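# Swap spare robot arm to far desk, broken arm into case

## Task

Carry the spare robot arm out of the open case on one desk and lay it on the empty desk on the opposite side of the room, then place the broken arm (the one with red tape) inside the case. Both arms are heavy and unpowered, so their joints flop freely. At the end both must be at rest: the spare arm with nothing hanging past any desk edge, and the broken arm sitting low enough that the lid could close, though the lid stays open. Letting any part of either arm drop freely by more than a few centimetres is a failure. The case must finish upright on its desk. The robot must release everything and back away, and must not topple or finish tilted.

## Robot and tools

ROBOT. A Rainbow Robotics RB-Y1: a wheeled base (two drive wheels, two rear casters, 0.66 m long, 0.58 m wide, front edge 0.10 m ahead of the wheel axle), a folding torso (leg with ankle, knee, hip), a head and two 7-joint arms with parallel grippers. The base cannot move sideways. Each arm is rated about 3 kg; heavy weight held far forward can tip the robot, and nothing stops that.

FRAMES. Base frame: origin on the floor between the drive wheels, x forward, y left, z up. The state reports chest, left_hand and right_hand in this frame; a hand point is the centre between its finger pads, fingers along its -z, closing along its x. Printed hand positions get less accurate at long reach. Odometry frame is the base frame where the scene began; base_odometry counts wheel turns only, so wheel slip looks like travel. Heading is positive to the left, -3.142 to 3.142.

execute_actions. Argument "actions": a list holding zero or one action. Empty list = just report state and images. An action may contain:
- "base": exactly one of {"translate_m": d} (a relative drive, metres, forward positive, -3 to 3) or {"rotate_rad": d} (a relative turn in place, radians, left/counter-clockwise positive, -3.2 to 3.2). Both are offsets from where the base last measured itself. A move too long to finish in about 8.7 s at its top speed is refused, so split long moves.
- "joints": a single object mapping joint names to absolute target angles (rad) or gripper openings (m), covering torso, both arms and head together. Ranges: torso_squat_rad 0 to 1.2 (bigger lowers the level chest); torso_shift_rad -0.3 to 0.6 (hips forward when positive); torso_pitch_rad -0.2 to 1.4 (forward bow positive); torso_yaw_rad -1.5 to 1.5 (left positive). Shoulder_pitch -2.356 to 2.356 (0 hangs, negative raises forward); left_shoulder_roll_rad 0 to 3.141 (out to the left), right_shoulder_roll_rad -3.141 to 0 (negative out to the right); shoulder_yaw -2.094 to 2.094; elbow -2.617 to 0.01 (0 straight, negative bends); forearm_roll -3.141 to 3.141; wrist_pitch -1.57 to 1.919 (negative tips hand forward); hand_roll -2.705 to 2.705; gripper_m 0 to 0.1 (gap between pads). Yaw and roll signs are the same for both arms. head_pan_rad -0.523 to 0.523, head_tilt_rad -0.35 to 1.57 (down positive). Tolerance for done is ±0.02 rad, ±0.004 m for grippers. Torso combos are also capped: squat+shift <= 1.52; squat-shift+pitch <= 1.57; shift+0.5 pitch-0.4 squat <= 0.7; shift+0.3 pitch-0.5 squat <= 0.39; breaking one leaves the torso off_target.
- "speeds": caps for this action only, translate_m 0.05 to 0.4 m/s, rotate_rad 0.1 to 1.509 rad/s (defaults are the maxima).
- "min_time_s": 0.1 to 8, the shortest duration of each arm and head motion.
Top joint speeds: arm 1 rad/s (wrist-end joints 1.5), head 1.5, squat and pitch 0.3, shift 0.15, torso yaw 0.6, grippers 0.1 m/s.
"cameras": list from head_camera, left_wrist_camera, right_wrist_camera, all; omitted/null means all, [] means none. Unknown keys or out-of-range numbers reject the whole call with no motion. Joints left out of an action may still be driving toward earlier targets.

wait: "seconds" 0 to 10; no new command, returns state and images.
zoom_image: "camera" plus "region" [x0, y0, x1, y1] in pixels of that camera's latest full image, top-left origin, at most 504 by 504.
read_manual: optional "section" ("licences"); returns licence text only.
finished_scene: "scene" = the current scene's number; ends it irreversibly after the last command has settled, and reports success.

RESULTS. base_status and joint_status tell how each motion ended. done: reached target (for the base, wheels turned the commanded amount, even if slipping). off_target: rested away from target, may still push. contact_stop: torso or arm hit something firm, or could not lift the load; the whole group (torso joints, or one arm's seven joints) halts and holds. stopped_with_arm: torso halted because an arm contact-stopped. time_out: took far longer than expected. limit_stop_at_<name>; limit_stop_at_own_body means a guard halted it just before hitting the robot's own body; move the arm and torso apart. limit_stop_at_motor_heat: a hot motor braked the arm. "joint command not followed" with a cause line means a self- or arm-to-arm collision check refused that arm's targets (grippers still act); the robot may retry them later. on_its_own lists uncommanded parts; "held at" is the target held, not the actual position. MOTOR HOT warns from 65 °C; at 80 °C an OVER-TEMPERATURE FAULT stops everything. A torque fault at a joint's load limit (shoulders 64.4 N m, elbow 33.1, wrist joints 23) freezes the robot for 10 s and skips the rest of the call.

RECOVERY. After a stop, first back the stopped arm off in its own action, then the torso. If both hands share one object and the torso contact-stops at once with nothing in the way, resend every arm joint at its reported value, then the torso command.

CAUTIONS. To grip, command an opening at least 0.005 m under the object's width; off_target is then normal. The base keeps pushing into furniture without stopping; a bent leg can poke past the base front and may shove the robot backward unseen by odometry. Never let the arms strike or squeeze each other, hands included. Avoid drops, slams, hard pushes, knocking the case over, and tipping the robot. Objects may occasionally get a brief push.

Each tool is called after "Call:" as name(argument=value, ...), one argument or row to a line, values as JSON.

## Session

Call:
execute_actions(
  actions=[],
  cameras=["head_camera"],
)

Scene clock: 0.00 s.
base_odometry: x=+0.000 y=+0.000 heading=+0.000 (m, m, rad; odometry frame)
base_status: not commanded
joint_positions: torso_squat_rad=+0.350 torso_shift_rad=+0.000 torso_pitch_rad=+0.000 torso_yaw_rad=-0.001 left_shoulder_pitch_rad=-0.025 left_shoulder_roll_rad=+0.020 left_shoulder_yaw_rad=+0.031 left_elbow_rad=-0.284 left_forearm_roll_rad=+0.026 left_wrist_pitch_rad=-0.014 left_hand_roll_rad=-0.007 left_gripper_m=+0.099 right_shoulder_pitch_rad=+0.036 right_shoulder_roll_rad=+0.010 right_shoulder_yaw_rad=+0.027 right_elbow_rad=-0.233 right_forearm_roll_rad=+0.032 right_wrist_pitch_rad=+0.027 right_hand_roll_rad=-0.038 right_gripper_m=+0.100 head_pan_rad=-0.001 head_tilt_rad=+0.401
joint_status: not commanded
chest: x=-0.2280 y=+0.0002 z=+1.2475 quat_wxyz=(+1.000, +0.000, +0.000, +0.000) (m; base frame)
left_hand: x=-0.0689 y=+0.2378 z=+0.5804 quat_wxyz=(+0.987, +0.010, -0.161, +0.019) (m; base frame)
right_hand: x=-0.1462 y=-0.2115 z=+0.5667 quat_wxyz=(+0.996, +0.005, -0.087, +0.003) (m; base frame)
pictures: head_camera
Images, in order (width x height): head_camera 896x504.

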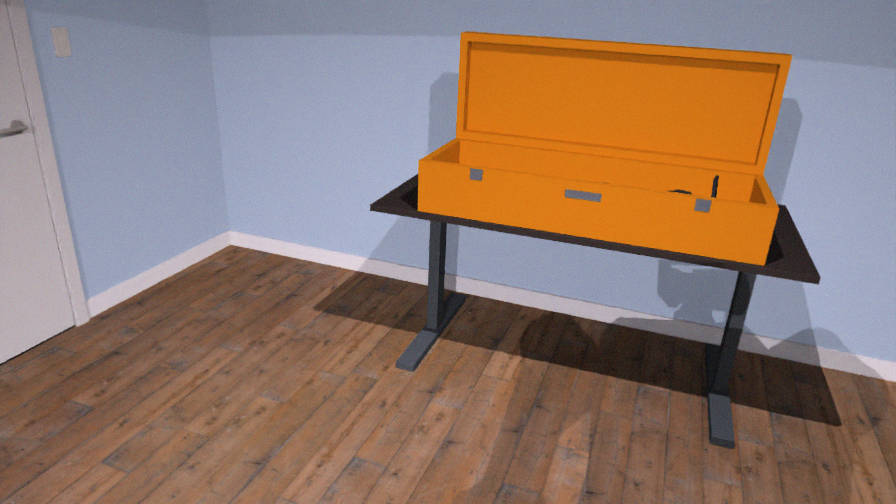

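Call:
execute_actions(
  actions=[
    {"base":{"rotate_rad":-0.207},"joints":{"left_shoulder_roll_rad":1.137,"right_shoulder_roll_rad":-1.137,"left_elbow_rad":-1.833,"right_elbow_rad":-1.833,"left_forearm_roll_rad":1.571,"right_forearm_roll_rad":-1.571,"torso_squat_rad":0,"torso_pitch_rad":0.3}},
  ],
  cameras=[],
)

Call:
execute_actions(
  actions=[
    {"base":{"translate_m":1.29},"joints":{"left_shoulder_pitch_rad":-1.534,"right_shoulder_pitch_rad":-1.534,"left_shoulder_yaw_rad":-1.089,"right_shoulder_yaw_rad":1.089,"left_wrist_pitch_rad":1.571,"right_wrist_pitch_rad":1.571,"left_hand_roll_rad":1.09,"right_hand_roll_rad":-1.09}},
  ],
  cameras=[],
)

Call:
execute_actions(
  actions=[
    {"base":{"rotate_rad":-0.18}},
  ],
  cameras=["head_camera"],
)

Call:
execute_actions(
  actions=[
    {"base":{"translate_m":0.5},"joints":{"head_tilt_rad":0.7}},
  ],
)

Scene clock: 22.47 s.
base_odometry: x=+0.000 y=+0.000 heading=-0.207 (m, m, rad; odometry frame)
base_status: done
joint_positions: torso_squat_rad=+0.000 torso_shift_rad=+0.000 torso_pitch_rad=+0.300 torso_yaw_rad=-0.001 left_shoulder_pitch_rad=-0.026 left_shoulder_roll_rad=+1.137 left_shoulder_yaw_rad=+0.031 left_elbow_rad=-1.833 left_forearm_roll_rad=+1.571 left_wrist_pitch_rad=-0.014 left_hand_roll_rad=-0.007 left_gripper_m=+0.099 right_shoulder_pitch_rad=+0.036 right_shoulder_roll_rad=-1.137 right_shoulder_yaw_rad=+0.027 right_elbow_rad=-1.833 right_forearm_roll_rad=-1.571 right_wrist_pitch_rad=+0.027 right_hand_roll_rad=-0.038 right_gripper_m=+0.100 head_pan_rad=-0.001 head_tilt_rad=+0.401
joint_status: all done
chest: x=-0.1363 y=+0.0003 z=+1.2761 quat_wxyz=(+0.989, -0.001, +0.149, +0.000) (m; base frame)
left_hand: x=+0.3625 y=+0.3866 z=+1.1570 quat_wxyz=(+0.742, -0.228, -0.623, +0.091) (m; base frame)
right_hand: x=+0.3352 y=-0.3813 z=+1.0987 quat_wxyz=(+0.785, +0.238, -0.560, -0.115) (m; base frame)
pictures: none
No camera images: the call's "cameras" was empty. Leave "cameras" out to get every camera's image.

Scene clock: 27.10 s.
base_odometry: x=+1.262 y=-0.265 heading=-0.207 (m, m, rad; odometry frame)
base_status: done
joint_positions: torso_squat_rad=+0.000 torso_shift_rad=+0.000 torso_pitch_rad=+0.300 torso_yaw_rad=-0.001 left_shoulder_pitch_rad=-1.534 left_shoulder_roll_rad=+1.137 left_shoulder_yaw_rad=-1.089 left_elbow_rad=-1.833 left_forearm_roll_rad=+1.571 left_wrist_pitch_rad=+1.571 left_hand_roll_rad=+1.090 left_gripper_m=+0.099 right_shoulder_pitch_rad=-1.534 right_shoulder_roll_rad=-1.137 right_shoulder_yaw_rad=+1.089 right_elbow_rad=-1.833 right_forearm_roll_rad=-1.571 right_wrist_pitch_rad=+1.571 right_hand_roll_rad=-1.090 right_gripper_m=+0.100 head_pan_rad=-0.001 head_tilt_rad=+0.401
joint_status: all done
chest: x=-0.1363 y=+0.0003 z=+1.2761 quat_wxyz=(+0.989, -0.001, +0.149, +0.000) (m; base frame)
left_hand: x=+0.2574 y=+0.1703 z=+1.1218 quat_wxyz=(+1.000, -0.001, +0.000, -0.001) (m; base frame)
right_hand: x=+0.2573 y=-0.1705 z=+1.1225 quat_wxyz=(+1.000, +0.000, +0.000, +0.001) (m; base frame)
pictures: none
No camera images: the call's "cameras" was empty. Leave "cameras" out to get every camera's image.

Scene clock: 28.63 s.
base_odometry: x=+1.263 y=-0.265 heading=-0.387 (m, m, rad; odometry frame)
base_status: done
joint_positions: torso_squat_rad=+0.000 torso_shift_rad=+0.000 torso_pitch_rad=+0.300 torso_yaw_rad=-0.001 left_shoulder_pitch_rad=-1.534 left_shoulder_roll_rad=+1.137 left_shoulder_yaw_rad=-1.089 left_elbow_rad=-1.833 left_forearm_roll_rad=+1.571 left_wrist_pitch_rad=+1.571 left_hand_roll_rad=+1.090 left_gripper_m=+0.099 right_shoulder_pitch_rad=-1.534 right_shoulder_roll_rad=-1.137 right_shoulder_yaw_rad=+1.089 right_elbow_rad=-1.833 right_forearm_roll_rad=-1.571 right_wrist_pitch_rad=+1.571 right_hand_roll_rad=-1.090 right_gripper_m=+0.100 head_pan_rad=-0.001 head_tilt_rad=+0.401
joint_status: not commanded
chest: x=-0.1363 y=+0.0003 z=+1.2761 quat_wxyz=(+0.989, -0.001, +0.149, +0.000) (m; base frame)
left_hand: x=+0.2574 y=+0.1703 z=+1.1218 quat_wxyz=(+1.000, -0.001, +0.000, -0.001) (m; base frame)
right_hand: x=+0.2573 y=-0.1705 z=+1.1225 quat_wxyz=(+1.000, +0.000, +0.000, +0.001) (m; base frame)
pictures: head_camera
Images, in order (width x height): head_camera 896x504.

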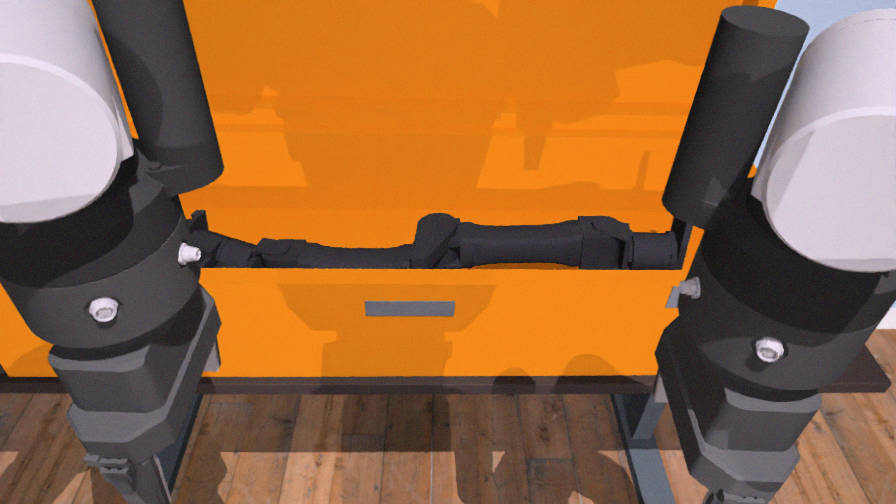

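Scene clock: 31.23 s.
base_odometry: x=+1.726 y=-0.454 heading=-0.388 (m, m, rad; odometry frame)
base_status: done
joint_positions: torso_squat_rad=+0.000 torso_shift_rad=+0.000 torso_pitch_rad=+0.300 torso_yaw_rad=-0.001 left_shoulder_pitch_rad=-1.534 left_shoulder_roll_rad=+1.137 left_shoulder_yaw_rad=-1.089 left_elbow_rad=-1.833 left_forearm_roll_rad=+1.571 left_wrist_pitch_rad=+1.571 left_hand_roll_rad=+1.090 left_gripper_m=+0.099 right_shoulder_pitch_rad=-1.534 right_shoulder_roll_rad=-1.137 right_shoulder_yaw_rad=+1.089 right_elbow_rad=-1.833 right_forearm_roll_rad=-1.571 right_wrist_pitch_rad=+1.571 right_hand_roll_rad=-1.090 right_gripper_m=+0.100 head_pan_rad=-0.001 head_tilt_rad=+0.700
joint_status: all done
chest: x=-0.1363 y=+0.0003 z=+1.2761 quat_wxyz=(+0.989, -0.001, +0.149, +0.000) (m; base frame)
left_hand: x=+0.2574 y=+0.1703 z=+1.1218 quat_wxyz=(+1.000, -0.001, +0.000, -0.001) (m; base frame)
right_hand: x=+0.2574 y=-0.1705 z=+1.1224 quat_wxyz=(+1.000, +0.000, +0.000, +0.001) (m; base frame)
pictures: head_camera, left_wrist_camera, right_wrist_camera
Images, in order (width x height): head_camera 896x504, left_wrist_camera 644x364, right_wrist_camera 644x364.

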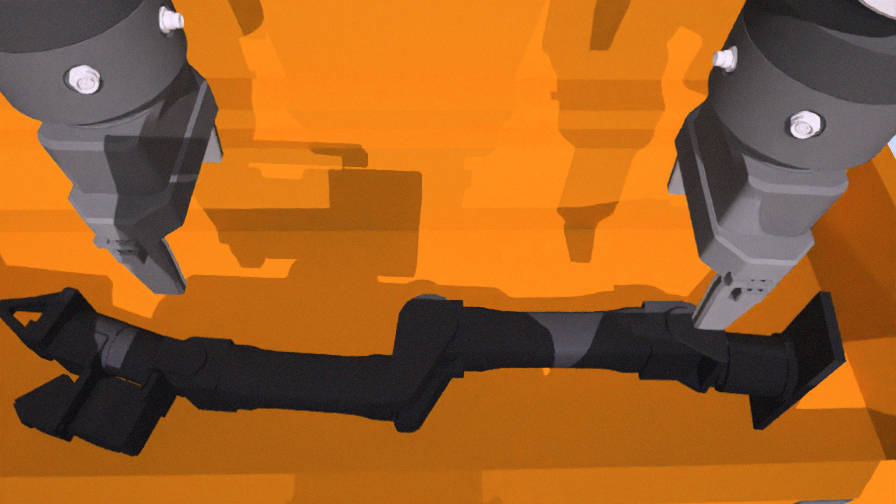

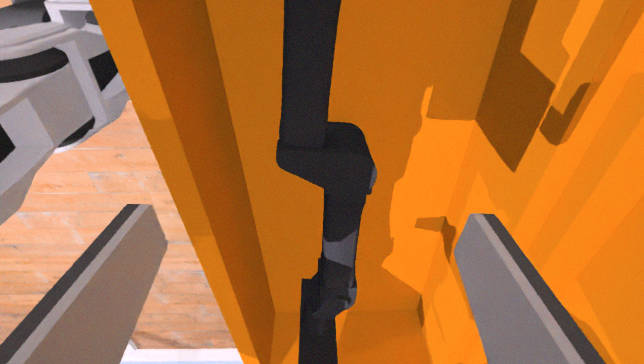

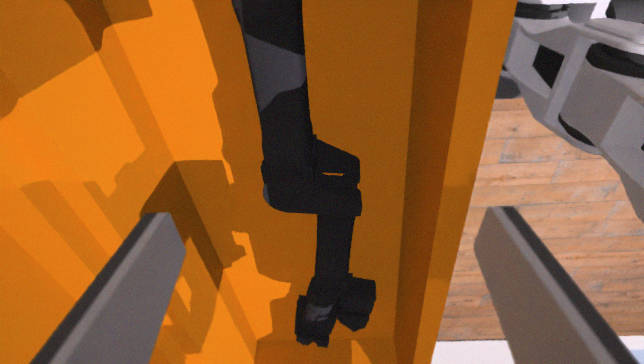

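Call:
execute_actions(
  actions=[
    {"base":{"translate_m":0.015},"joints":{"torso_squat_rad":0.75,"right_elbow_rad":-1.68,"right_hand_roll_rad":-0.96,"left_hand_roll_rad":1.03}},
  ],
)

Scene clock: 44.10 s.
base_odometry: x=+1.739 y=-0.460 heading=-0.388 (m, m, rad; odometry frame)
base_status: done
joint_positions: torso_squat_rad=+0.750 torso_shift_rad=+0.000 torso_pitch_rad=+0.300 torso_yaw_rad=-0.001 left_shoulder_pitch_rad=-1.534 left_shoulder_roll_rad=+1.137 left_shoulder_yaw_rad=-1.089 left_elbow_rad=-1.833 left_forearm_roll_rad=+1.571 left_wrist_pitch_rad=+1.571 left_hand_roll_rad=+1.030 left_gripper_m=+0.099 right_shoulder_pitch_rad=-1.534 right_shoulder_roll_rad=-1.137 right_shoulder_yaw_rad=+1.089 right_elbow_rad=-1.680 right_forearm_roll_rad=-1.571 right_wrist_pitch_rad=+1.571 right_hand_roll_rad=-0.960 right_gripper_m=+0.100 head_pan_rad=-0.001 head_tilt_rad=+0.700
joint_status: all done
chest: x=-0.1365 y=+0.0003 z=+1.0883 quat_wxyz=(+0.989, -0.001, +0.149, +0.000) (m; base frame)
left_hand: x=+0.2573 y=+0.1703 z=+0.9341 quat_wxyz=(+1.000, -0.001, +0.000, -0.031) (m; base frame)
right_hand: x=+0.2880 y=-0.1953 z=+0.9348 quat_wxyz=(+1.000, +0.000, +0.000, -0.011) (m; base frame)
pictures: head_camera, left_wrist_camera, right_wrist_camera
Images, in order (width x height): head_camera 896x504, left_wrist_camera 644x364, right_wrist_camera 644x364.

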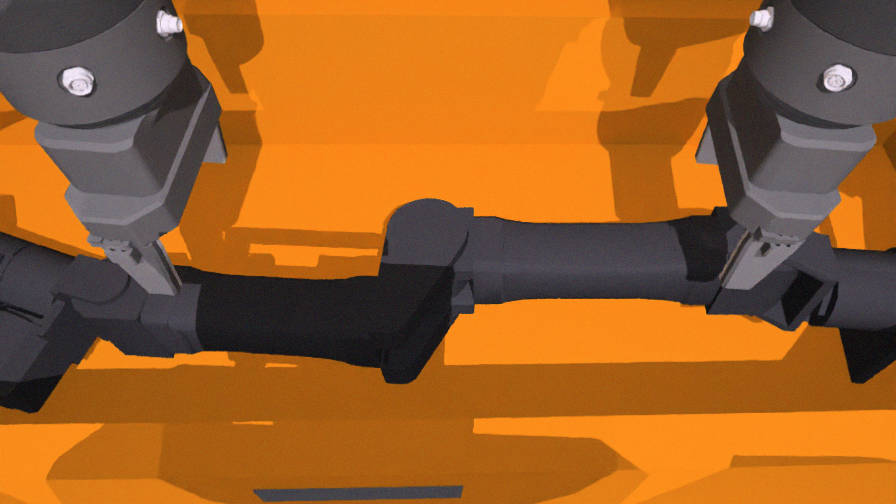

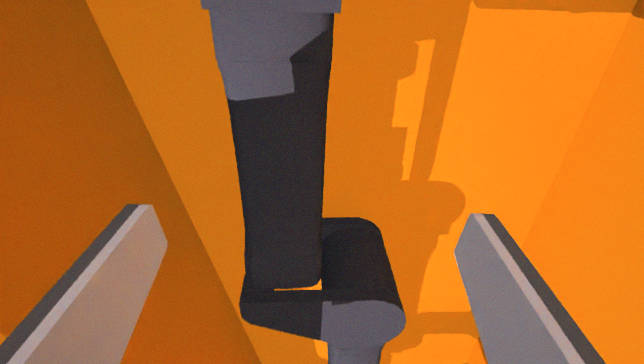

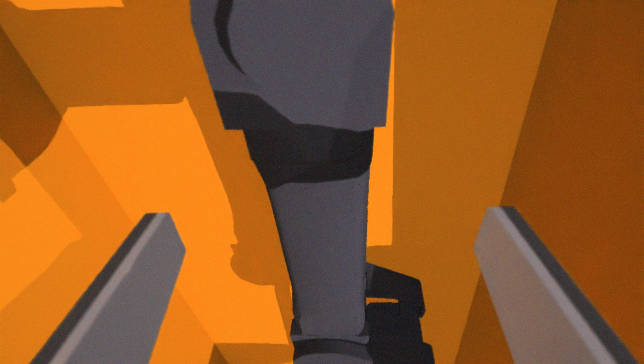

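Call:
execute_actions(
  actions=[
    {"joints":{"torso_squat_rad":0.85,"right_shoulder_pitch_rad":-1.62,"right_shoulder_roll_rad":-1.05,"right_shoulder_yaw_rad":1.135,"right_elbow_rad":-1.66,"right_hand_roll_rad":-1.02,"left_elbow_rad":-1.91,"left_hand_roll_rad":1.13}},
  ],
)

Scene clock: 56.83 s.
base_odometry: x=+1.739 y=-0.460 heading=-0.388 (m, m, rad; odometry frame)
base_status: not commanded
joint_positions: torso_squat_rad=+0.850 torso_shift_rad=+0.000 torso_pitch_rad=+0.300 torso_yaw_rad=-0.001 left_shoulder_pitch_rad=-1.534 left_shoulder_roll_rad=+1.137 left_shoulder_yaw_rad=-1.089 left_elbow_rad=-1.910 left_forearm_roll_rad=+1.571 left_wrist_pitch_rad=+1.571 left_hand_roll_rad=+1.130 left_gripper_m=+0.099 right_shoulder_pitch_rad=-1.620 right_shoulder_roll_rad=-1.050 right_shoulder_yaw_rad=+1.134 right_elbow_rad=-1.660 right_forearm_roll_rad=-1.571 right_wrist_pitch_rad=+1.571 right_hand_roll_rad=-1.020 right_gripper_m=+0.100 head_pan_rad=-0.001 head_tilt_rad=+0.700
joint_status: all done
chest: x=-0.1365 y=+0.0003 z=+1.0381 quat_wxyz=(+0.989, -0.001, +0.149, +0.000) (m; base frame)
left_hand: x=+0.2405 y=+0.1598 z=+0.8840 quat_wxyz=(+1.000, -0.001, +0.000, -0.020) (m; base frame)
right_hand: x=+0.2921 y=-0.1566 z=+0.8933 quat_wxyz=(+1.000, -0.001, -0.011, +0.002) (m; base frame)
pictures: head_camera, left_wrist_camera, right_wrist_camera
Images, in order (width x height): head_camera 896x504, left_wrist_camera 644x364, right_wrist_camera 644x364.

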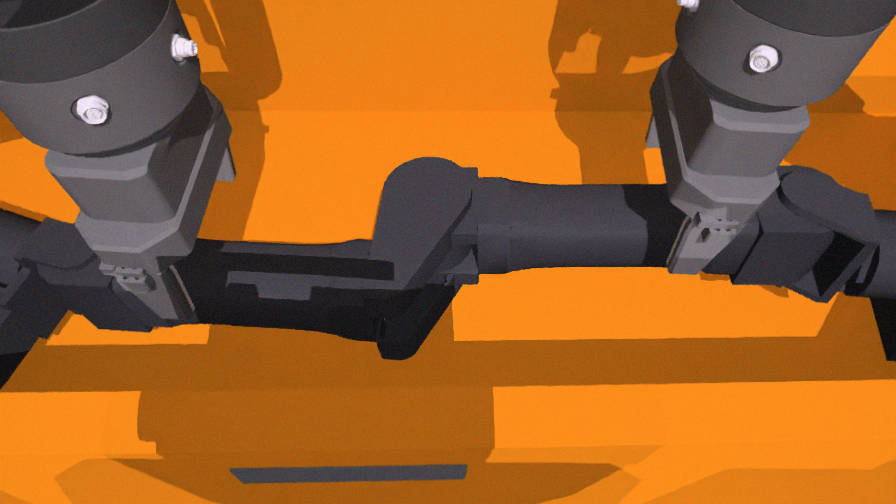

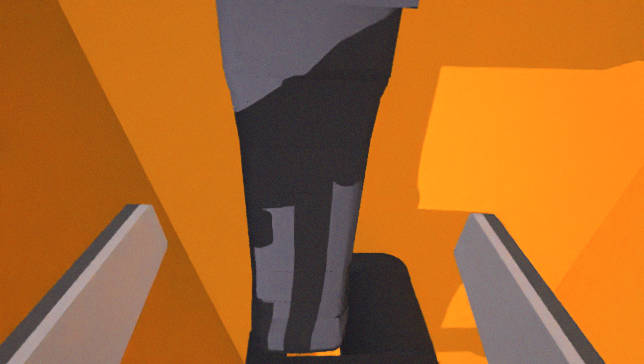

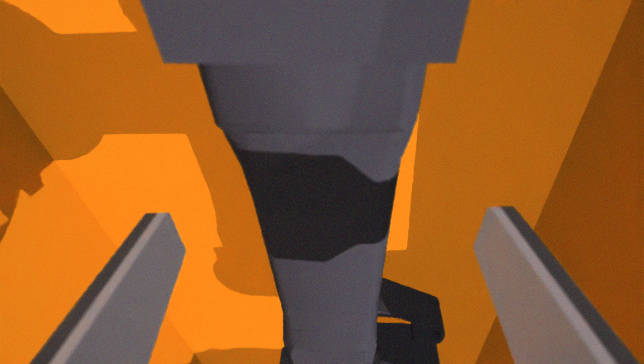

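Call:
execute_actions(
  actions=[
    {"joints":{"torso_squat_rad":0.94,"left_shoulder_pitch_rad":-1.5,"left_elbow_rad":-1.89}},
  ],
)

Scene clock: 60.97 s.
base_odometry: x=+1.739 y=-0.460 heading=-0.388 (m, m, rad; odometry frame)
base_status: not commanded
joint_positions: torso_squat_rad=+0.940 torso_shift_rad=+0.000 torso_pitch_rad=+0.300 torso_yaw_rad=-0.001 left_shoulder_pitch_rad=-1.500 left_shoulder_roll_rad=+1.137 left_shoulder_yaw_rad=-1.089 left_elbow_rad=-1.890 left_forearm_roll_rad=+1.571 left_wrist_pitch_rad=+1.571 left_hand_roll_rad=+1.130 left_gripper_m=+0.099 right_shoulder_pitch_rad=-1.620 right_shoulder_roll_rad=-1.050 right_shoulder_yaw_rad=+1.135 right_elbow_rad=-1.660 right_forearm_roll_rad=-1.571 right_wrist_pitch_rad=+1.571 right_hand_roll_rad=-1.020 right_gripper_m=+0.100 head_pan_rad=-0.001 head_tilt_rad=+0.700
joint_status: all done
chest: x=-0.1365 y=+0.0003 z=+0.9890 quat_wxyz=(+0.989, -0.001, +0.149, +0.000) (m; base frame)
left_hand: x=+0.2380 y=+0.1671 z=+0.8233 quat_wxyz=(+1.000, +0.001, +0.016, -0.004) (m; base frame)
right_hand: x=+0.2921 y=-0.1566 z=+0.8441 quat_wxyz=(+1.000, -0.001, -0.011, +0.002) (m; base frame)
pictures: head_camera, left_wrist_camera, right_wrist_camera
Images, in order (width x height): head_camera 896x504, left_wrist_camera 644x364, right_wrist_camera 644x364.

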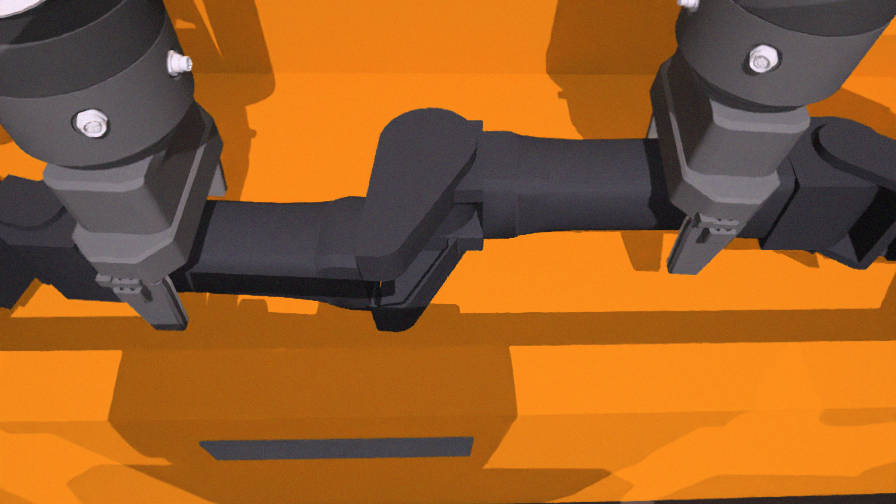

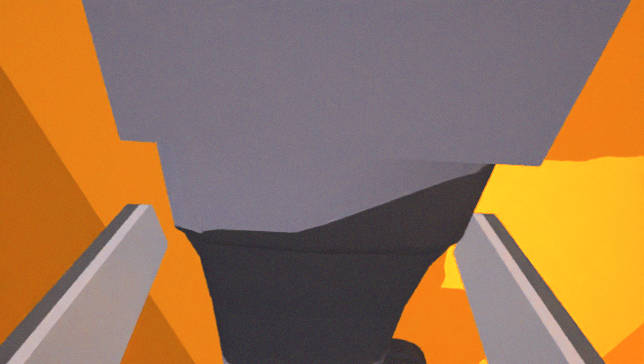

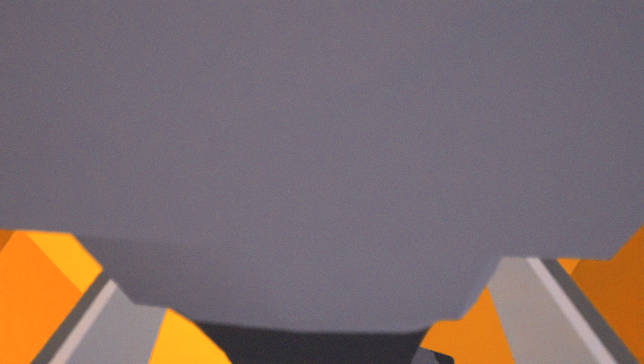

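Call:
execute_actions(
  actions=[
    {"joints":{"torso_squat_rad":0.96,"left_shoulder_pitch_rad":-1.47,"left_elbow_rad":-1.85,"left_hand_roll_rad":1.07}},
  ],
)

Call:
execute_actions(
  actions=[
    {"joints":{"left_gripper_m":0.03,"right_gripper_m":0.03}},
  ],
  cameras=["head_camera"],
)

Scene clock: 68.17 s.
base_odometry: x=+1.739 y=-0.460 heading=-0.388 (m, m, rad; odometry frame)
base_status: not commanded
joint_positions: torso_squat_rad=+0.960 torso_shift_rad=+0.000 torso_pitch_rad=+0.300 torso_yaw_rad=-0.001 left_shoulder_pitch_rad=-1.470 left_shoulder_roll_rad=+1.137 left_shoulder_yaw_rad=-1.089 left_elbow_rad=-1.850 left_forearm_roll_rad=+1.571 left_wrist_pitch_rad=+1.571 left_hand_roll_rad=+1.070 left_gripper_m=+0.099 right_shoulder_pitch_rad=-1.620 right_shoulder_roll_rad=-1.050 right_shoulder_yaw_rad=+1.135 right_elbow_rad=-1.660 right_forearm_roll_rad=-1.571 right_wrist_pitch_rad=+1.571 right_hand_roll_rad=-1.020 right_gripper_m=+0.100 head_pan_rad=-0.001 head_tilt_rad=+0.700
joint_status: all done
chest: x=-0.1365 y=+0.0003 z=+0.9776 quat_wxyz=(+0.989, -0.001, +0.149, +0.000) (m; base frame)
left_hand: x=+0.2401 y=+0.1770 z=+0.8015 quat_wxyz=(+1.000, +0.002, +0.030, -0.009) (m; base frame)
right_hand: x=+0.2921 y=-0.1566 z=+0.8327 quat_wxyz=(+1.000, -0.001, -0.011, +0.002) (m; base frame)
pictures: head_camera, left_wrist_camera, right_wrist_camera
Images, in order (width x height): head_camera 896x504, left_wrist_camera 644x364, right_wrist_camera 644x364.

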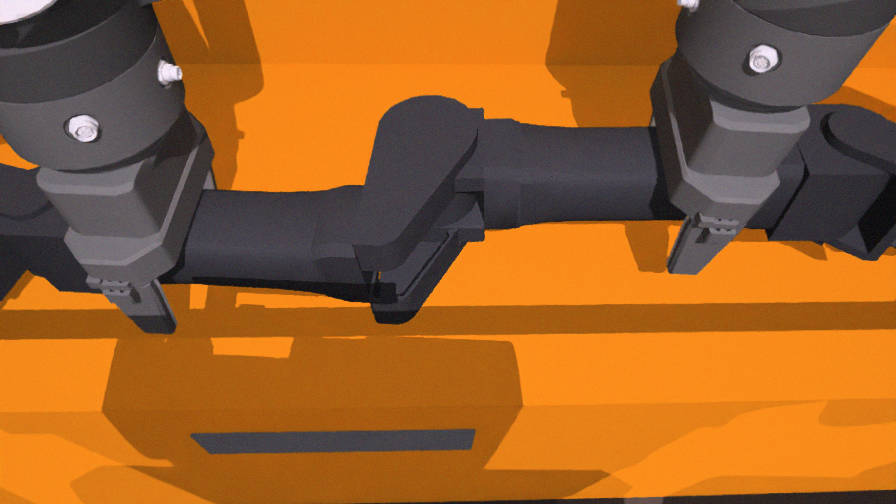

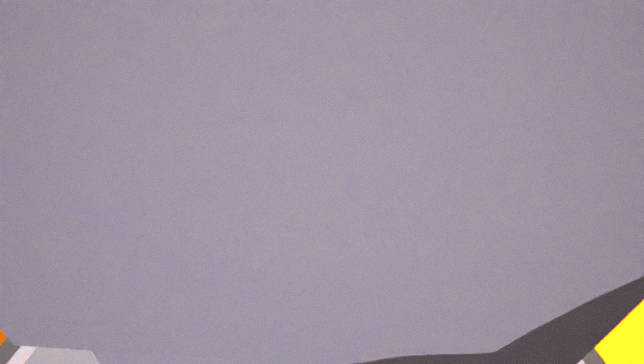

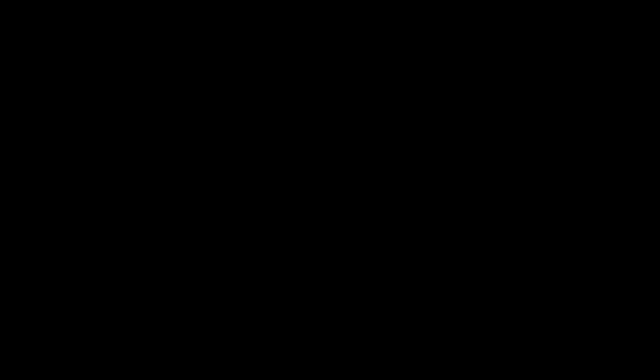

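Scene clock: 69.33 s.
base_odometry: x=+1.739 y=-0.460 heading=-0.388 (m, m, rad; odometry frame)
base_status: not commanded
joint_positions: torso_squat_rad=+0.960 torso_shift_rad=+0.000 torso_pitch_rad=+0.300 torso_yaw_rad=-0.001 left_shoulder_pitch_rad=-1.470 left_shoulder_roll_rad=+1.137 left_shoulder_yaw_rad=-1.089 left_elbow_rad=-1.851 left_forearm_roll_rad=+1.572 left_wrist_pitch_rad=+1.571 left_hand_roll_rad=+1.070 left_gripper_m=+0.055 right_shoulder_pitch_rad=-1.620 right_shoulder_roll_rad=-1.051 right_shoulder_yaw_rad=+1.135 right_elbow_rad=-1.659 right_forearm_roll_rad=-1.570 right_wrist_pitch_rad=+1.571 right_hand_roll_rad=-1.020 right_gripper_m=+0.055 head_pan_rad=-0.001 head_tilt_rad=+0.700
joint_status: left_gripper_m off_target (ended at +0.055, target +0.030); right_gripper_m off_target (ended at +0.055, target +0.030)
chest: x=-0.1365 y=+0.0003 z=+0.9776 quat_wxyz=(+0.989, -0.001, +0.149, +0.000) (m; base frame)
left_hand: x=+0.2396 y=+0.1770 z=+0.8012 quat_wxyz=(+0.999, +0.002, +0.031, -0.010) (m; base frame)
right_hand: x=+0.2925 y=-0.1569 z=+0.8329 quat_wxyz=(+1.000, -0.002, -0.012, +0.002) (m; base frame)
pictures: head_camera
Images, in order (width x height): head_camera 896x504.

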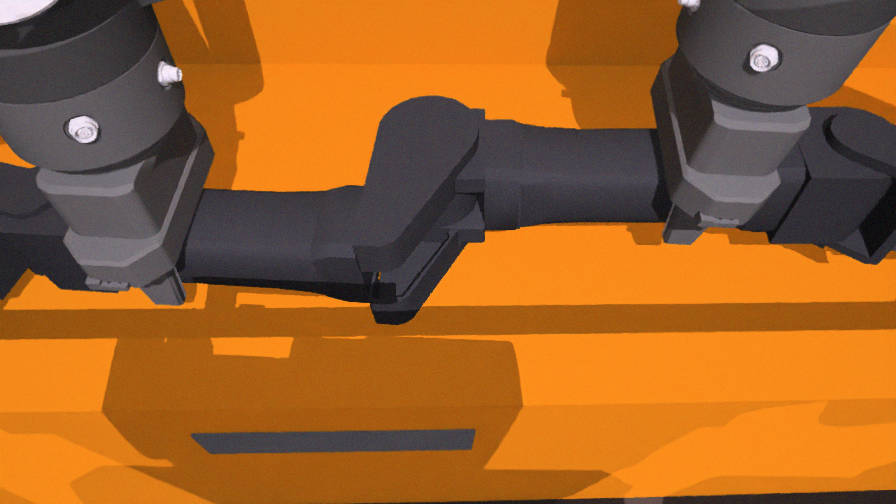

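Lift.

Call:
execute_actions(
  actions=[
    {"joints":{"torso_squat_rad":0.6,"head_pan_rad":0.45}},
  ],
  cameras=["head_camera"],
)

Call:
execute_actions(
  actions=[
    {"joints":{"torso_squat_rad":0,"torso_pitch_rad":0.05,"head_tilt_rad":0.9}},
  ],
  cameras=["head_camera"],
)

Scene clock: 77.73 s.
base_odometry: x=+1.739 y=-0.460 heading=-0.388 (m, m, rad; odometry frame)
base_status: not commanded
joint_positions: torso_squat_rad=+0.600 torso_shift_rad=+0.001 torso_pitch_rad=+0.302 torso_yaw_rad=-0.001 left_shoulder_pitch_rad=-1.467 left_shoulder_roll_rad=+1.136 left_shoulder_yaw_rad=-1.091 left_elbow_rad=-1.851 left_forearm_roll_rad=+1.571 left_wrist_pitch_rad=+1.571 left_hand_roll_rad=+1.070 left_gripper_m=+0.055 right_shoulder_pitch_rad=-1.618 right_shoulder_roll_rad=-1.050 right_shoulder_yaw_rad=+1.136 right_elbow_rad=-1.660 right_forearm_roll_rad=-1.571 right_wrist_pitch_rad=+1.571 right_hand_roll_rad=-1.020 right_gripper_m=+0.055 head_pan_rad=+0.450 head_tilt_rad=+0.700
joint_status: all done
chest: x=-0.1356 y=+0.0003 z=+1.1537 quat_wxyz=(+0.989, -0.001, +0.150, +0.000) (m; base frame)
left_hand: x=+0.2394 y=+0.1772 z=+0.9752 quat_wxyz=(+0.999, +0.003, +0.033, -0.010) (m; base frame)
right_hand: x=+0.2923 y=-0.1571 z=+1.0069 quat_wxyz=(+1.000, -0.002, -0.009, +0.002) (m; base frame)
pictures: head_camera
Images, in order (width x height): head_camera 896x504.

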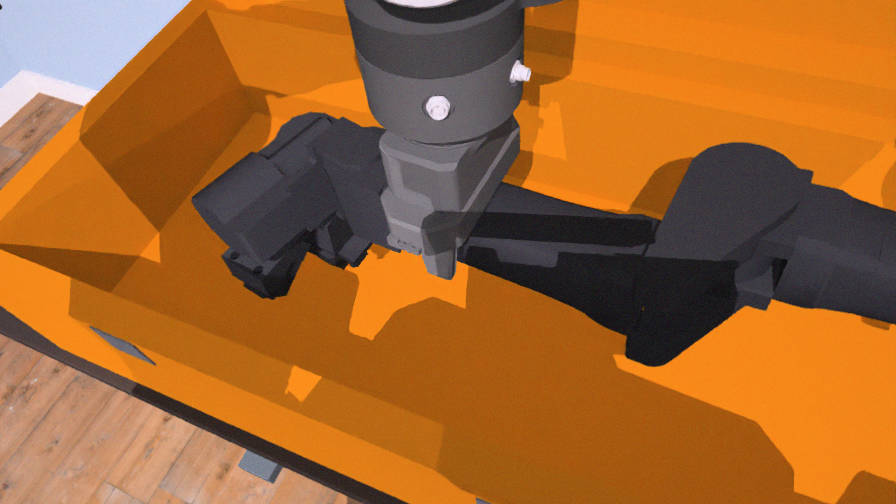

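Scene clock: 80.50 s.
base_odometry: x=+1.739 y=-0.460 heading=-0.388 (m, m, rad; odometry frame)
base_status: not commanded
joint_positions: torso_squat_rad=+0.000 torso_shift_rad=+0.001 torso_pitch_rad=+0.052 torso_yaw_rad=-0.001 left_shoulder_pitch_rad=-1.467 left_shoulder_roll_rad=+1.136 left_shoulder_yaw_rad=-1.092 left_elbow_rad=-1.851 left_forearm_roll_rad=+1.571 left_wrist_pitch_rad=+1.571 left_hand_roll_rad=+1.070 left_gripper_m=+0.055 right_shoulder_pitch_rad=-1.618 right_shoulder_roll_rad=-1.050 right_shoulder_yaw_rad=+1.136 right_elbow_rad=-1.660 right_forearm_roll_rad=-1.571 right_wrist_pitch_rad=+1.571 right_hand_roll_rad=-1.020 right_gripper_m=+0.054 head_pan_rad=+0.450 head_tilt_rad=+0.900
joint_status: all done
chest: x=-0.2115 y=+0.0003 z=+1.2895 quat_wxyz=(+1.000, +0.000, +0.026, +0.000) (m; base frame)
left_hand: x=+0.1958 y=+0.1772 z=+1.2092 quat_wxyz=(+0.996, +0.004, -0.091, -0.010) (m; base frame)
right_hand: x=+0.2393 y=-0.1571 z=+1.2530 quat_wxyz=(+0.991, -0.002, -0.133, +0.002) (m; base frame)
pictures: head_camera
Images, in order (width x height): head_camera 896x504.

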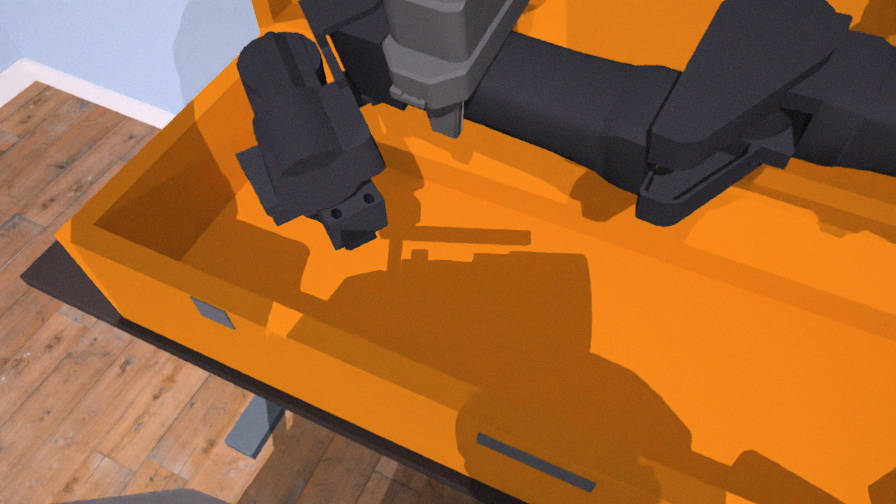

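Call:
execute_actions(
  actions=[
    {"base":{"translate_m":-0.6},"joints":{"head_pan_rad":0,"head_tilt_rad":0.2},"speeds":{"translate_m":0.3}},
  ],
  cameras=[],
)

Call:
execute_actions(
  actions=[
    {"base":{"rotate_rad":-3.14},"joints":{"torso_pitch_rad":0.3,"head_tilt_rad":0.0},"speeds":{"rotate_rad":0.7}},
  ],
  cameras=["head_camera"],
)

Scene clock: 89.93 s.
base_odometry: x=+1.184 y=-0.233 heading=-0.390 (m, m, rad; odometry frame)
base_status: done
joint_positions: torso_squat_rad=+0.000 torso_shift_rad=+0.001 torso_pitch_rad=+0.051 torso_yaw_rad=-0.001 left_shoulder_pitch_rad=-1.467 left_shoulder_roll_rad=+1.136 left_shoulder_yaw_rad=-1.092 left_elbow_rad=-1.851 left_forearm_roll_rad=+1.571 left_wrist_pitch_rad=+1.571 left_hand_roll_rad=+1.070 left_gripper_m=+0.055 right_shoulder_pitch_rad=-1.618 right_shoulder_roll_rad=-1.050 right_shoulder_yaw_rad=+1.136 right_elbow_rad=-1.660 right_forearm_roll_rad=-1.571 right_wrist_pitch_rad=+1.571 right_hand_roll_rad=-1.020 right_gripper_m=+0.054 head_pan_rad=+0.000 head_tilt_rad=+0.200
joint_status: all done
chest: x=-0.2115 y=+0.0003 z=+1.2895 quat_wxyz=(+1.000, +0.000, +0.026, +0.000) (m; base frame)
left_hand: x=+0.1958 y=+0.1773 z=+1.2092 quat_wxyz=(+0.996, +0.004, -0.091, -0.009) (m; base frame)
right_hand: x=+0.2392 y=-0.1571 z=+1.2528 quat_wxyz=(+0.991, -0.003, -0.133, +0.002) (m; base frame)
pictures: none
No camera images: the call's "cameras" was empty. Leave "cameras" out to get every camera's image.

Scene clock: 96.13 s.
base_odometry: x=+1.184 y=-0.233 heading=+2.754 (m, m, rad; odometry frame)
base_status: done
joint_positions: torso_squat_rad=+0.000 torso_shift_rad=+0.001 torso_pitch_rad=+0.302 torso_yaw_rad=-0.001 left_shoulder_pitch_rad=-1.467 left_shoulder_roll_rad=+1.136 left_shoulder_yaw_rad=-1.092 left_elbow_rad=-1.850 left_forearm_roll_rad=+1.571 left_wrist_pitch_rad=+1.571 left_hand_roll_rad=+1.070 left_gripper_m=+0.056 right_shoulder_pitch_rad=-1.618 right_shoulder_roll_rad=-1.050 right_shoulder_yaw_rad=+1.136 right_elbow_rad=-1.660 right_forearm_roll_rad=-1.571 right_wrist_pitch_rad=+1.571 right_hand_roll_rad=-1.020 right_gripper_m=+0.054 head_pan_rad=+0.000 head_tilt_rad=+0.000
joint_status: all done
chest: x=-0.1354 y=+0.0003 z=+1.2759 quat_wxyz=(+0.989, -0.001, +0.150, +0.000) (m; base frame)
left_hand: x=+0.2396 y=+0.1774 z=+1.0973 quat_wxyz=(+0.999, +0.003, +0.033, -0.010) (m; base frame)
right_hand: x=+0.2923 y=-0.1570 z=+1.1288 quat_wxyz=(+1.000, -0.002, -0.009, +0.002) (m; base frame)
pictures: head_camera
Images, in order (width x height): head_camera 896x504.

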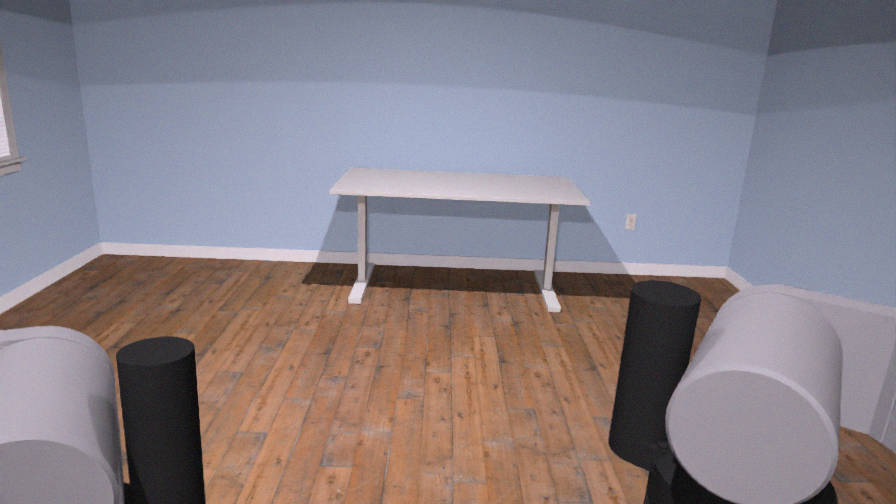

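Call:
execute_actions(
  actions=[
    {"base":{"translate_m":2.7},"joints":{"head_tilt_rad":0.3}},
  ],
  cameras=["head_camera"],
)

Scene clock: 112.63 s.
base_odometry: x=-1.316 y=+0.788 heading=+2.754 (m, m, rad; odometry frame)
base_status: done
joint_positions: torso_squat_rad=+0.000 torso_shift_rad=+0.001 torso_pitch_rad=+0.302 torso_yaw_rad=-0.001 left_shoulder_pitch_rad=-1.467 left_shoulder_roll_rad=+1.136 left_shoulder_yaw_rad=-1.092 left_elbow_rad=-1.850 left_forearm_roll_rad=+1.571 left_wrist_pitch_rad=+1.571 left_hand_roll_rad=+1.070 left_gripper_m=+0.056 right_shoulder_pitch_rad=-1.618 right_shoulder_roll_rad=-1.050 right_shoulder_yaw_rad=+1.136 right_elbow_rad=-1.660 right_forearm_roll_rad=-1.571 right_wrist_pitch_rad=+1.571 right_hand_roll_rad=-1.020 right_gripper_m=+0.054 head_pan_rad=+0.000 head_tilt_rad=+0.300
joint_status: all done
chest: x=-0.1353 y=+0.0003 z=+1.2759 quat_wxyz=(+0.989, -0.001, +0.150, +0.000) (m; base frame)
left_hand: x=+0.2397 y=+0.1774 z=+1.0973 quat_wxyz=(+0.999, +0.003, +0.033, -0.010) (m; base frame)
right_hand: x=+0.2925 y=-0.1570 z=+1.1288 quat_wxyz=(+1.000, -0.002, -0.009, +0.002) (m; base frame)
pictures: head_camera
Images, in order (width x height): head_camera 896x504.

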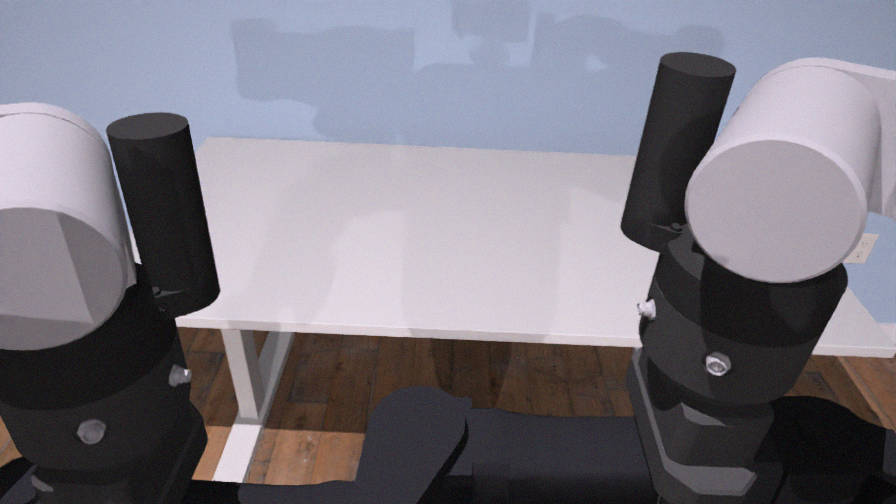

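Call:
execute_actions(
  actions=[
    {"base":{"rotate_rad":-0.07}},
  ],
  cameras=[],
)

Call:
execute_actions(
  actions=[
    {"base":{"translate_m":0.84},"joints":{"head_tilt_rad":0.75,"head_pan_rad":0.45,"torso_yaw_rad":0.15}},
  ],
  cameras=["head_camera"],
)

Call:
execute_actions(
  actions=[
    {"joints":{"torso_squat_rad":0.55}},
  ],
  cameras=["head_camera"],
)

Scene clock: 124.73 s.
base_odometry: x=-1.316 y=+0.788 heading=+2.685 (m, m, rad; odometry frame)
base_status: done
joint_positions: torso_squat_rad=+0.000 torso_shift_rad=+0.001 torso_pitch_rad=+0.302 torso_yaw_rad=-0.001 left_shoulder_pitch_rad=-1.467 left_shoulder_roll_rad=+1.136 left_shoulder_yaw_rad=-1.092 left_elbow_rad=-1.850 left_forearm_roll_rad=+1.571 left_wrist_pitch_rad=+1.571 left_hand_roll_rad=+1.070 left_gripper_m=+0.056 right_shoulder_pitch_rad=-1.618 right_shoulder_roll_rad=-1.050 right_shoulder_yaw_rad=+1.136 right_elbow_rad=-1.660 right_forearm_roll_rad=-1.571 right_wrist_pitch_rad=+1.571 right_hand_roll_rad=-1.020 right_gripper_m=+0.054 head_pan_rad=+0.000 head_tilt_rad=+0.300
joint_status: not commanded
chest: x=-0.1354 y=+0.0003 z=+1.2759 quat_wxyz=(+0.989, -0.001, +0.150, +0.000) (m; base frame)
left_hand: x=+0.2397 y=+0.1774 z=+1.0973 quat_wxyz=(+0.999, +0.003, +0.033, -0.010) (m; base frame)
right_hand: x=+0.2924 y=-0.1570 z=+1.1289 quat_wxyz=(+1.000, -0.002, -0.009, +0.002) (m; base frame)
pictures: none
No camera images: the call's "cameras" was empty. Leave "cameras" out to get every camera's image.

Scene clock: 128.17 s.
base_odometry: x=-2.070 y=+1.159 heading=+2.685 (m, m, rad; odometry frame)
base_status: done
joint_positions: torso_squat_rad=+0.000 torso_shift_rad=+0.001 torso_pitch_rad=+0.302 torso_yaw_rad=+0.150 left_shoulder_pitch_rad=-1.467 left_shoulder_roll_rad=+1.136 left_shoulder_yaw_rad=-1.092 left_elbow_rad=-1.850 left_forearm_roll_rad=+1.571 left_wrist_pitch_rad=+1.571 left_hand_roll_rad=+1.070 left_gripper_m=+0.056 right_shoulder_pitch_rad=-1.618 right_shoulder_roll_rad=-1.050 right_shoulder_yaw_rad=+1.136 right_elbow_rad=-1.660 right_forearm_roll_rad=-1.571 right_wrist_pitch_rad=+1.571 right_hand_roll_rad=-1.020 right_gripper_m=+0.054 head_pan_rad=+0.450 head_tilt_rad=+0.750
joint_status: all done
chest: x=-0.1354 y=+0.0004 z=+1.2759 quat_wxyz=(+0.986, +0.011, +0.150, +0.074) (m; base frame)
left_hand: x=+0.2098 y=+0.2372 z=+1.1065 quat_wxyz=(+0.997, +0.023, +0.034, +0.063) (m; base frame)
right_hand: x=+0.3101 y=-0.0872 z=+1.1233 quat_wxyz=(+0.997, +0.021, -0.009, +0.074) (m; base frame)
pictures: head_camera
Images, in order (width x height): head_camera 896x504.

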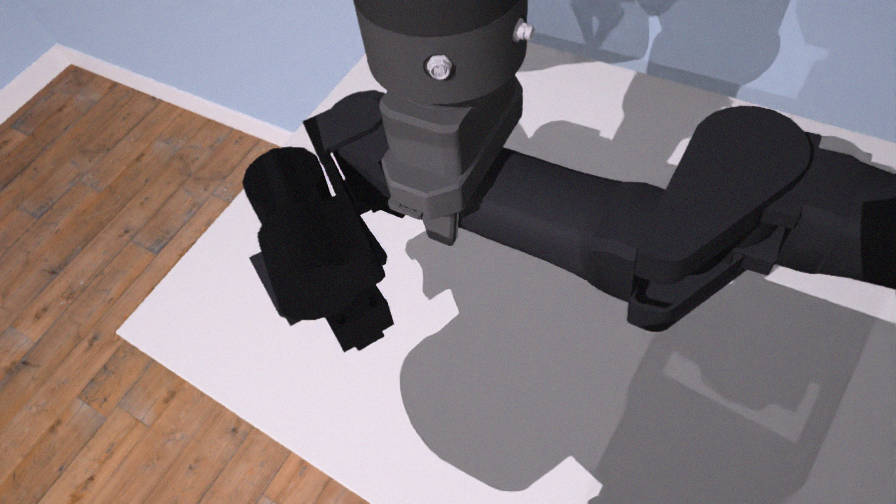

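Scene clock: 130.80 s.
base_odometry: x=-2.070 y=+1.159 heading=+2.685 (m, m, rad; odometry frame)
base_status: not commanded
joint_positions: torso_squat_rad=+0.550 torso_shift_rad=+0.001 torso_pitch_rad=+0.301 torso_yaw_rad=+0.150 left_shoulder_pitch_rad=-1.467 left_shoulder_roll_rad=+1.136 left_shoulder_yaw_rad=-1.092 left_elbow_rad=-1.850 left_forearm_roll_rad=+1.571 left_wrist_pitch_rad=+1.571 left_hand_roll_rad=+1.070 left_gripper_m=+0.056 right_shoulder_pitch_rad=-1.618 right_shoulder_roll_rad=-1.050 right_shoulder_yaw_rad=+1.136 right_elbow_rad=-1.660 right_forearm_roll_rad=-1.571 right_wrist_pitch_rad=+1.571 right_hand_roll_rad=-1.020 right_gripper_m=+0.054 head_pan_rad=+0.450 head_tilt_rad=+0.750
joint_status: all done
chest: x=-0.1357 y=+0.0004 z=+1.1728 quat_wxyz=(+0.986, +0.011, +0.150, +0.074) (m; base frame)
left_hand: x=+0.2095 y=+0.2372 z=+1.0035 quat_wxyz=(+0.997, +0.023, +0.034, +0.063) (m; base frame)
right_hand: x=+0.3098 y=-0.0873 z=+1.0203 quat_wxyz=(+0.997, +0.021, -0.009, +0.074) (m; base frame)
pictures: head_camera
Images, in order (width x height): head_camera 896x504.

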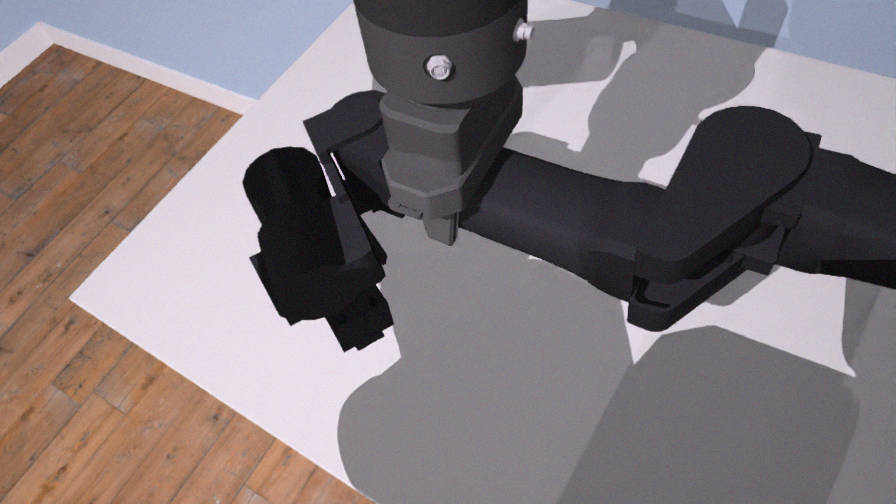

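Call:
execute_actions(
  actions=[
    {"joints":{"torso_squat_rad":0.62}},
  ],
  cameras=["head_camera"],
)

Call:
execute_actions(
  actions=[
    {"joints":{"torso_squat_rad":0.67}},
  ],
  cameras=["head_camera"],
)

Scene clock: 136.50 s.
base_odometry: x=-2.070 y=+1.159 heading=+2.685 (m, m, rad; odometry frame)
base_status: not commanded
joint_positions: torso_squat_rad=+0.620 torso_shift_rad=+0.001 torso_pitch_rad=+0.301 torso_yaw_rad=+0.150 left_shoulder_pitch_rad=-1.467 left_shoulder_roll_rad=+1.136 left_shoulder_yaw_rad=-1.092 left_elbow_rad=-1.850 left_forearm_roll_rad=+1.571 left_wrist_pitch_rad=+1.571 left_hand_roll_rad=+1.070 left_gripper_m=+0.056 right_shoulder_pitch_rad=-1.618 right_shoulder_roll_rad=-1.050 right_shoulder_yaw_rad=+1.136 right_elbow_rad=-1.660 right_forearm_roll_rad=-1.571 right_wrist_pitch_rad=+1.571 right_hand_roll_rad=-1.020 right_gripper_m=+0.054 head_pan_rad=+0.450 head_tilt_rad=+0.750
joint_status: all done
chest: x=-0.1357 y=+0.0004 z=+1.1457 quat_wxyz=(+0.986, +0.011, +0.150, +0.074) (m; base frame)
left_hand: x=+0.2095 y=+0.2372 z=+0.9765 quat_wxyz=(+0.997, +0.023, +0.034, +0.063) (m; base frame)
right_hand: x=+0.3098 y=-0.0873 z=+0.9933 quat_wxyz=(+0.997, +0.021, -0.009, +0.074) (m; base frame)
pictures: head_camera
Images, in order (width x height): head_camera 896x504.

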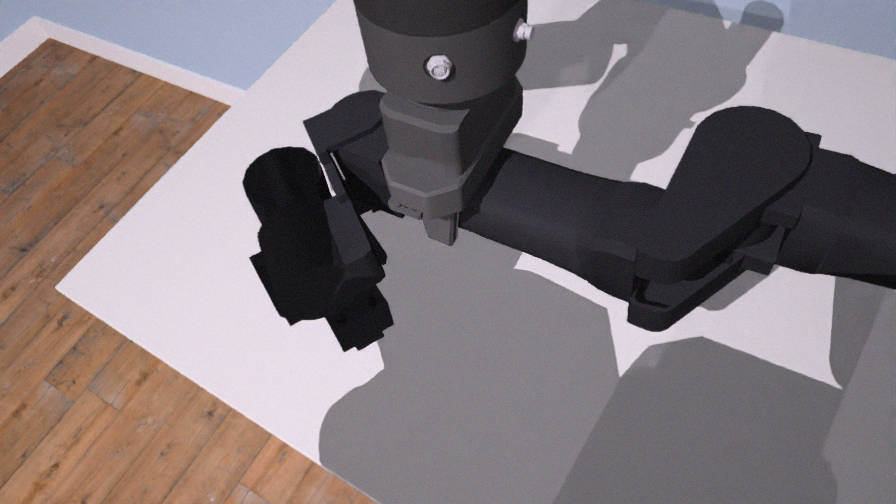

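Scene clock: 137.40 s.
base_odometry: x=-2.070 y=+1.159 heading=+2.685 (m, m, rad; odometry frame)
base_status: not commanded
joint_positions: torso_squat_rad=+0.670 torso_shift_rad=+0.001 torso_pitch_rad=+0.301 torso_yaw_rad=+0.150 left_shoulder_pitch_rad=-1.467 left_shoulder_roll_rad=+1.136 left_shoulder_yaw_rad=-1.092 left_elbow_rad=-1.850 left_forearm_roll_rad=+1.571 left_wrist_pitch_rad=+1.571 left_hand_roll_rad=+1.070 left_gripper_m=+0.056 right_shoulder_pitch_rad=-1.618 right_shoulder_roll_rad=-1.050 right_shoulder_yaw_rad=+1.136 right_elbow_rad=-1.660 right_forearm_roll_rad=-1.571 right_wrist_pitch_rad=+1.571 right_hand_roll_rad=-1.020 right_gripper_m=+0.054 head_pan_rad=+0.450 head_tilt_rad=+0.750
joint_status: all done
chest: x=-0.1357 y=+0.0004 z=+1.1247 quat_wxyz=(+0.986, +0.011, +0.150, +0.074) (m; base frame)
left_hand: x=+0.2095 y=+0.2372 z=+0.9555 quat_wxyz=(+0.997, +0.023, +0.034, +0.063) (m; base frame)
right_hand: x=+0.3097 y=-0.0873 z=+0.9722 quat_wxyz=(+0.997, +0.021, -0.009, +0.074) (m; base frame)
pictures: head_camera
Images, in order (width x height): head_camera 896x504.

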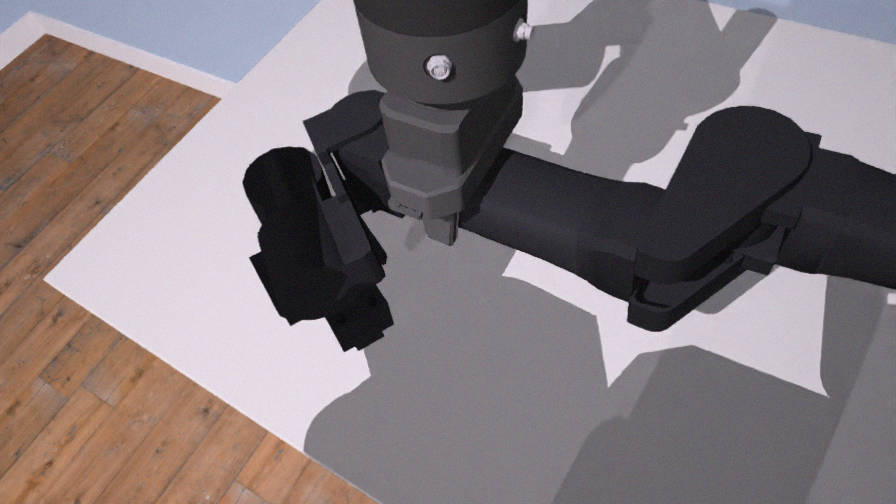

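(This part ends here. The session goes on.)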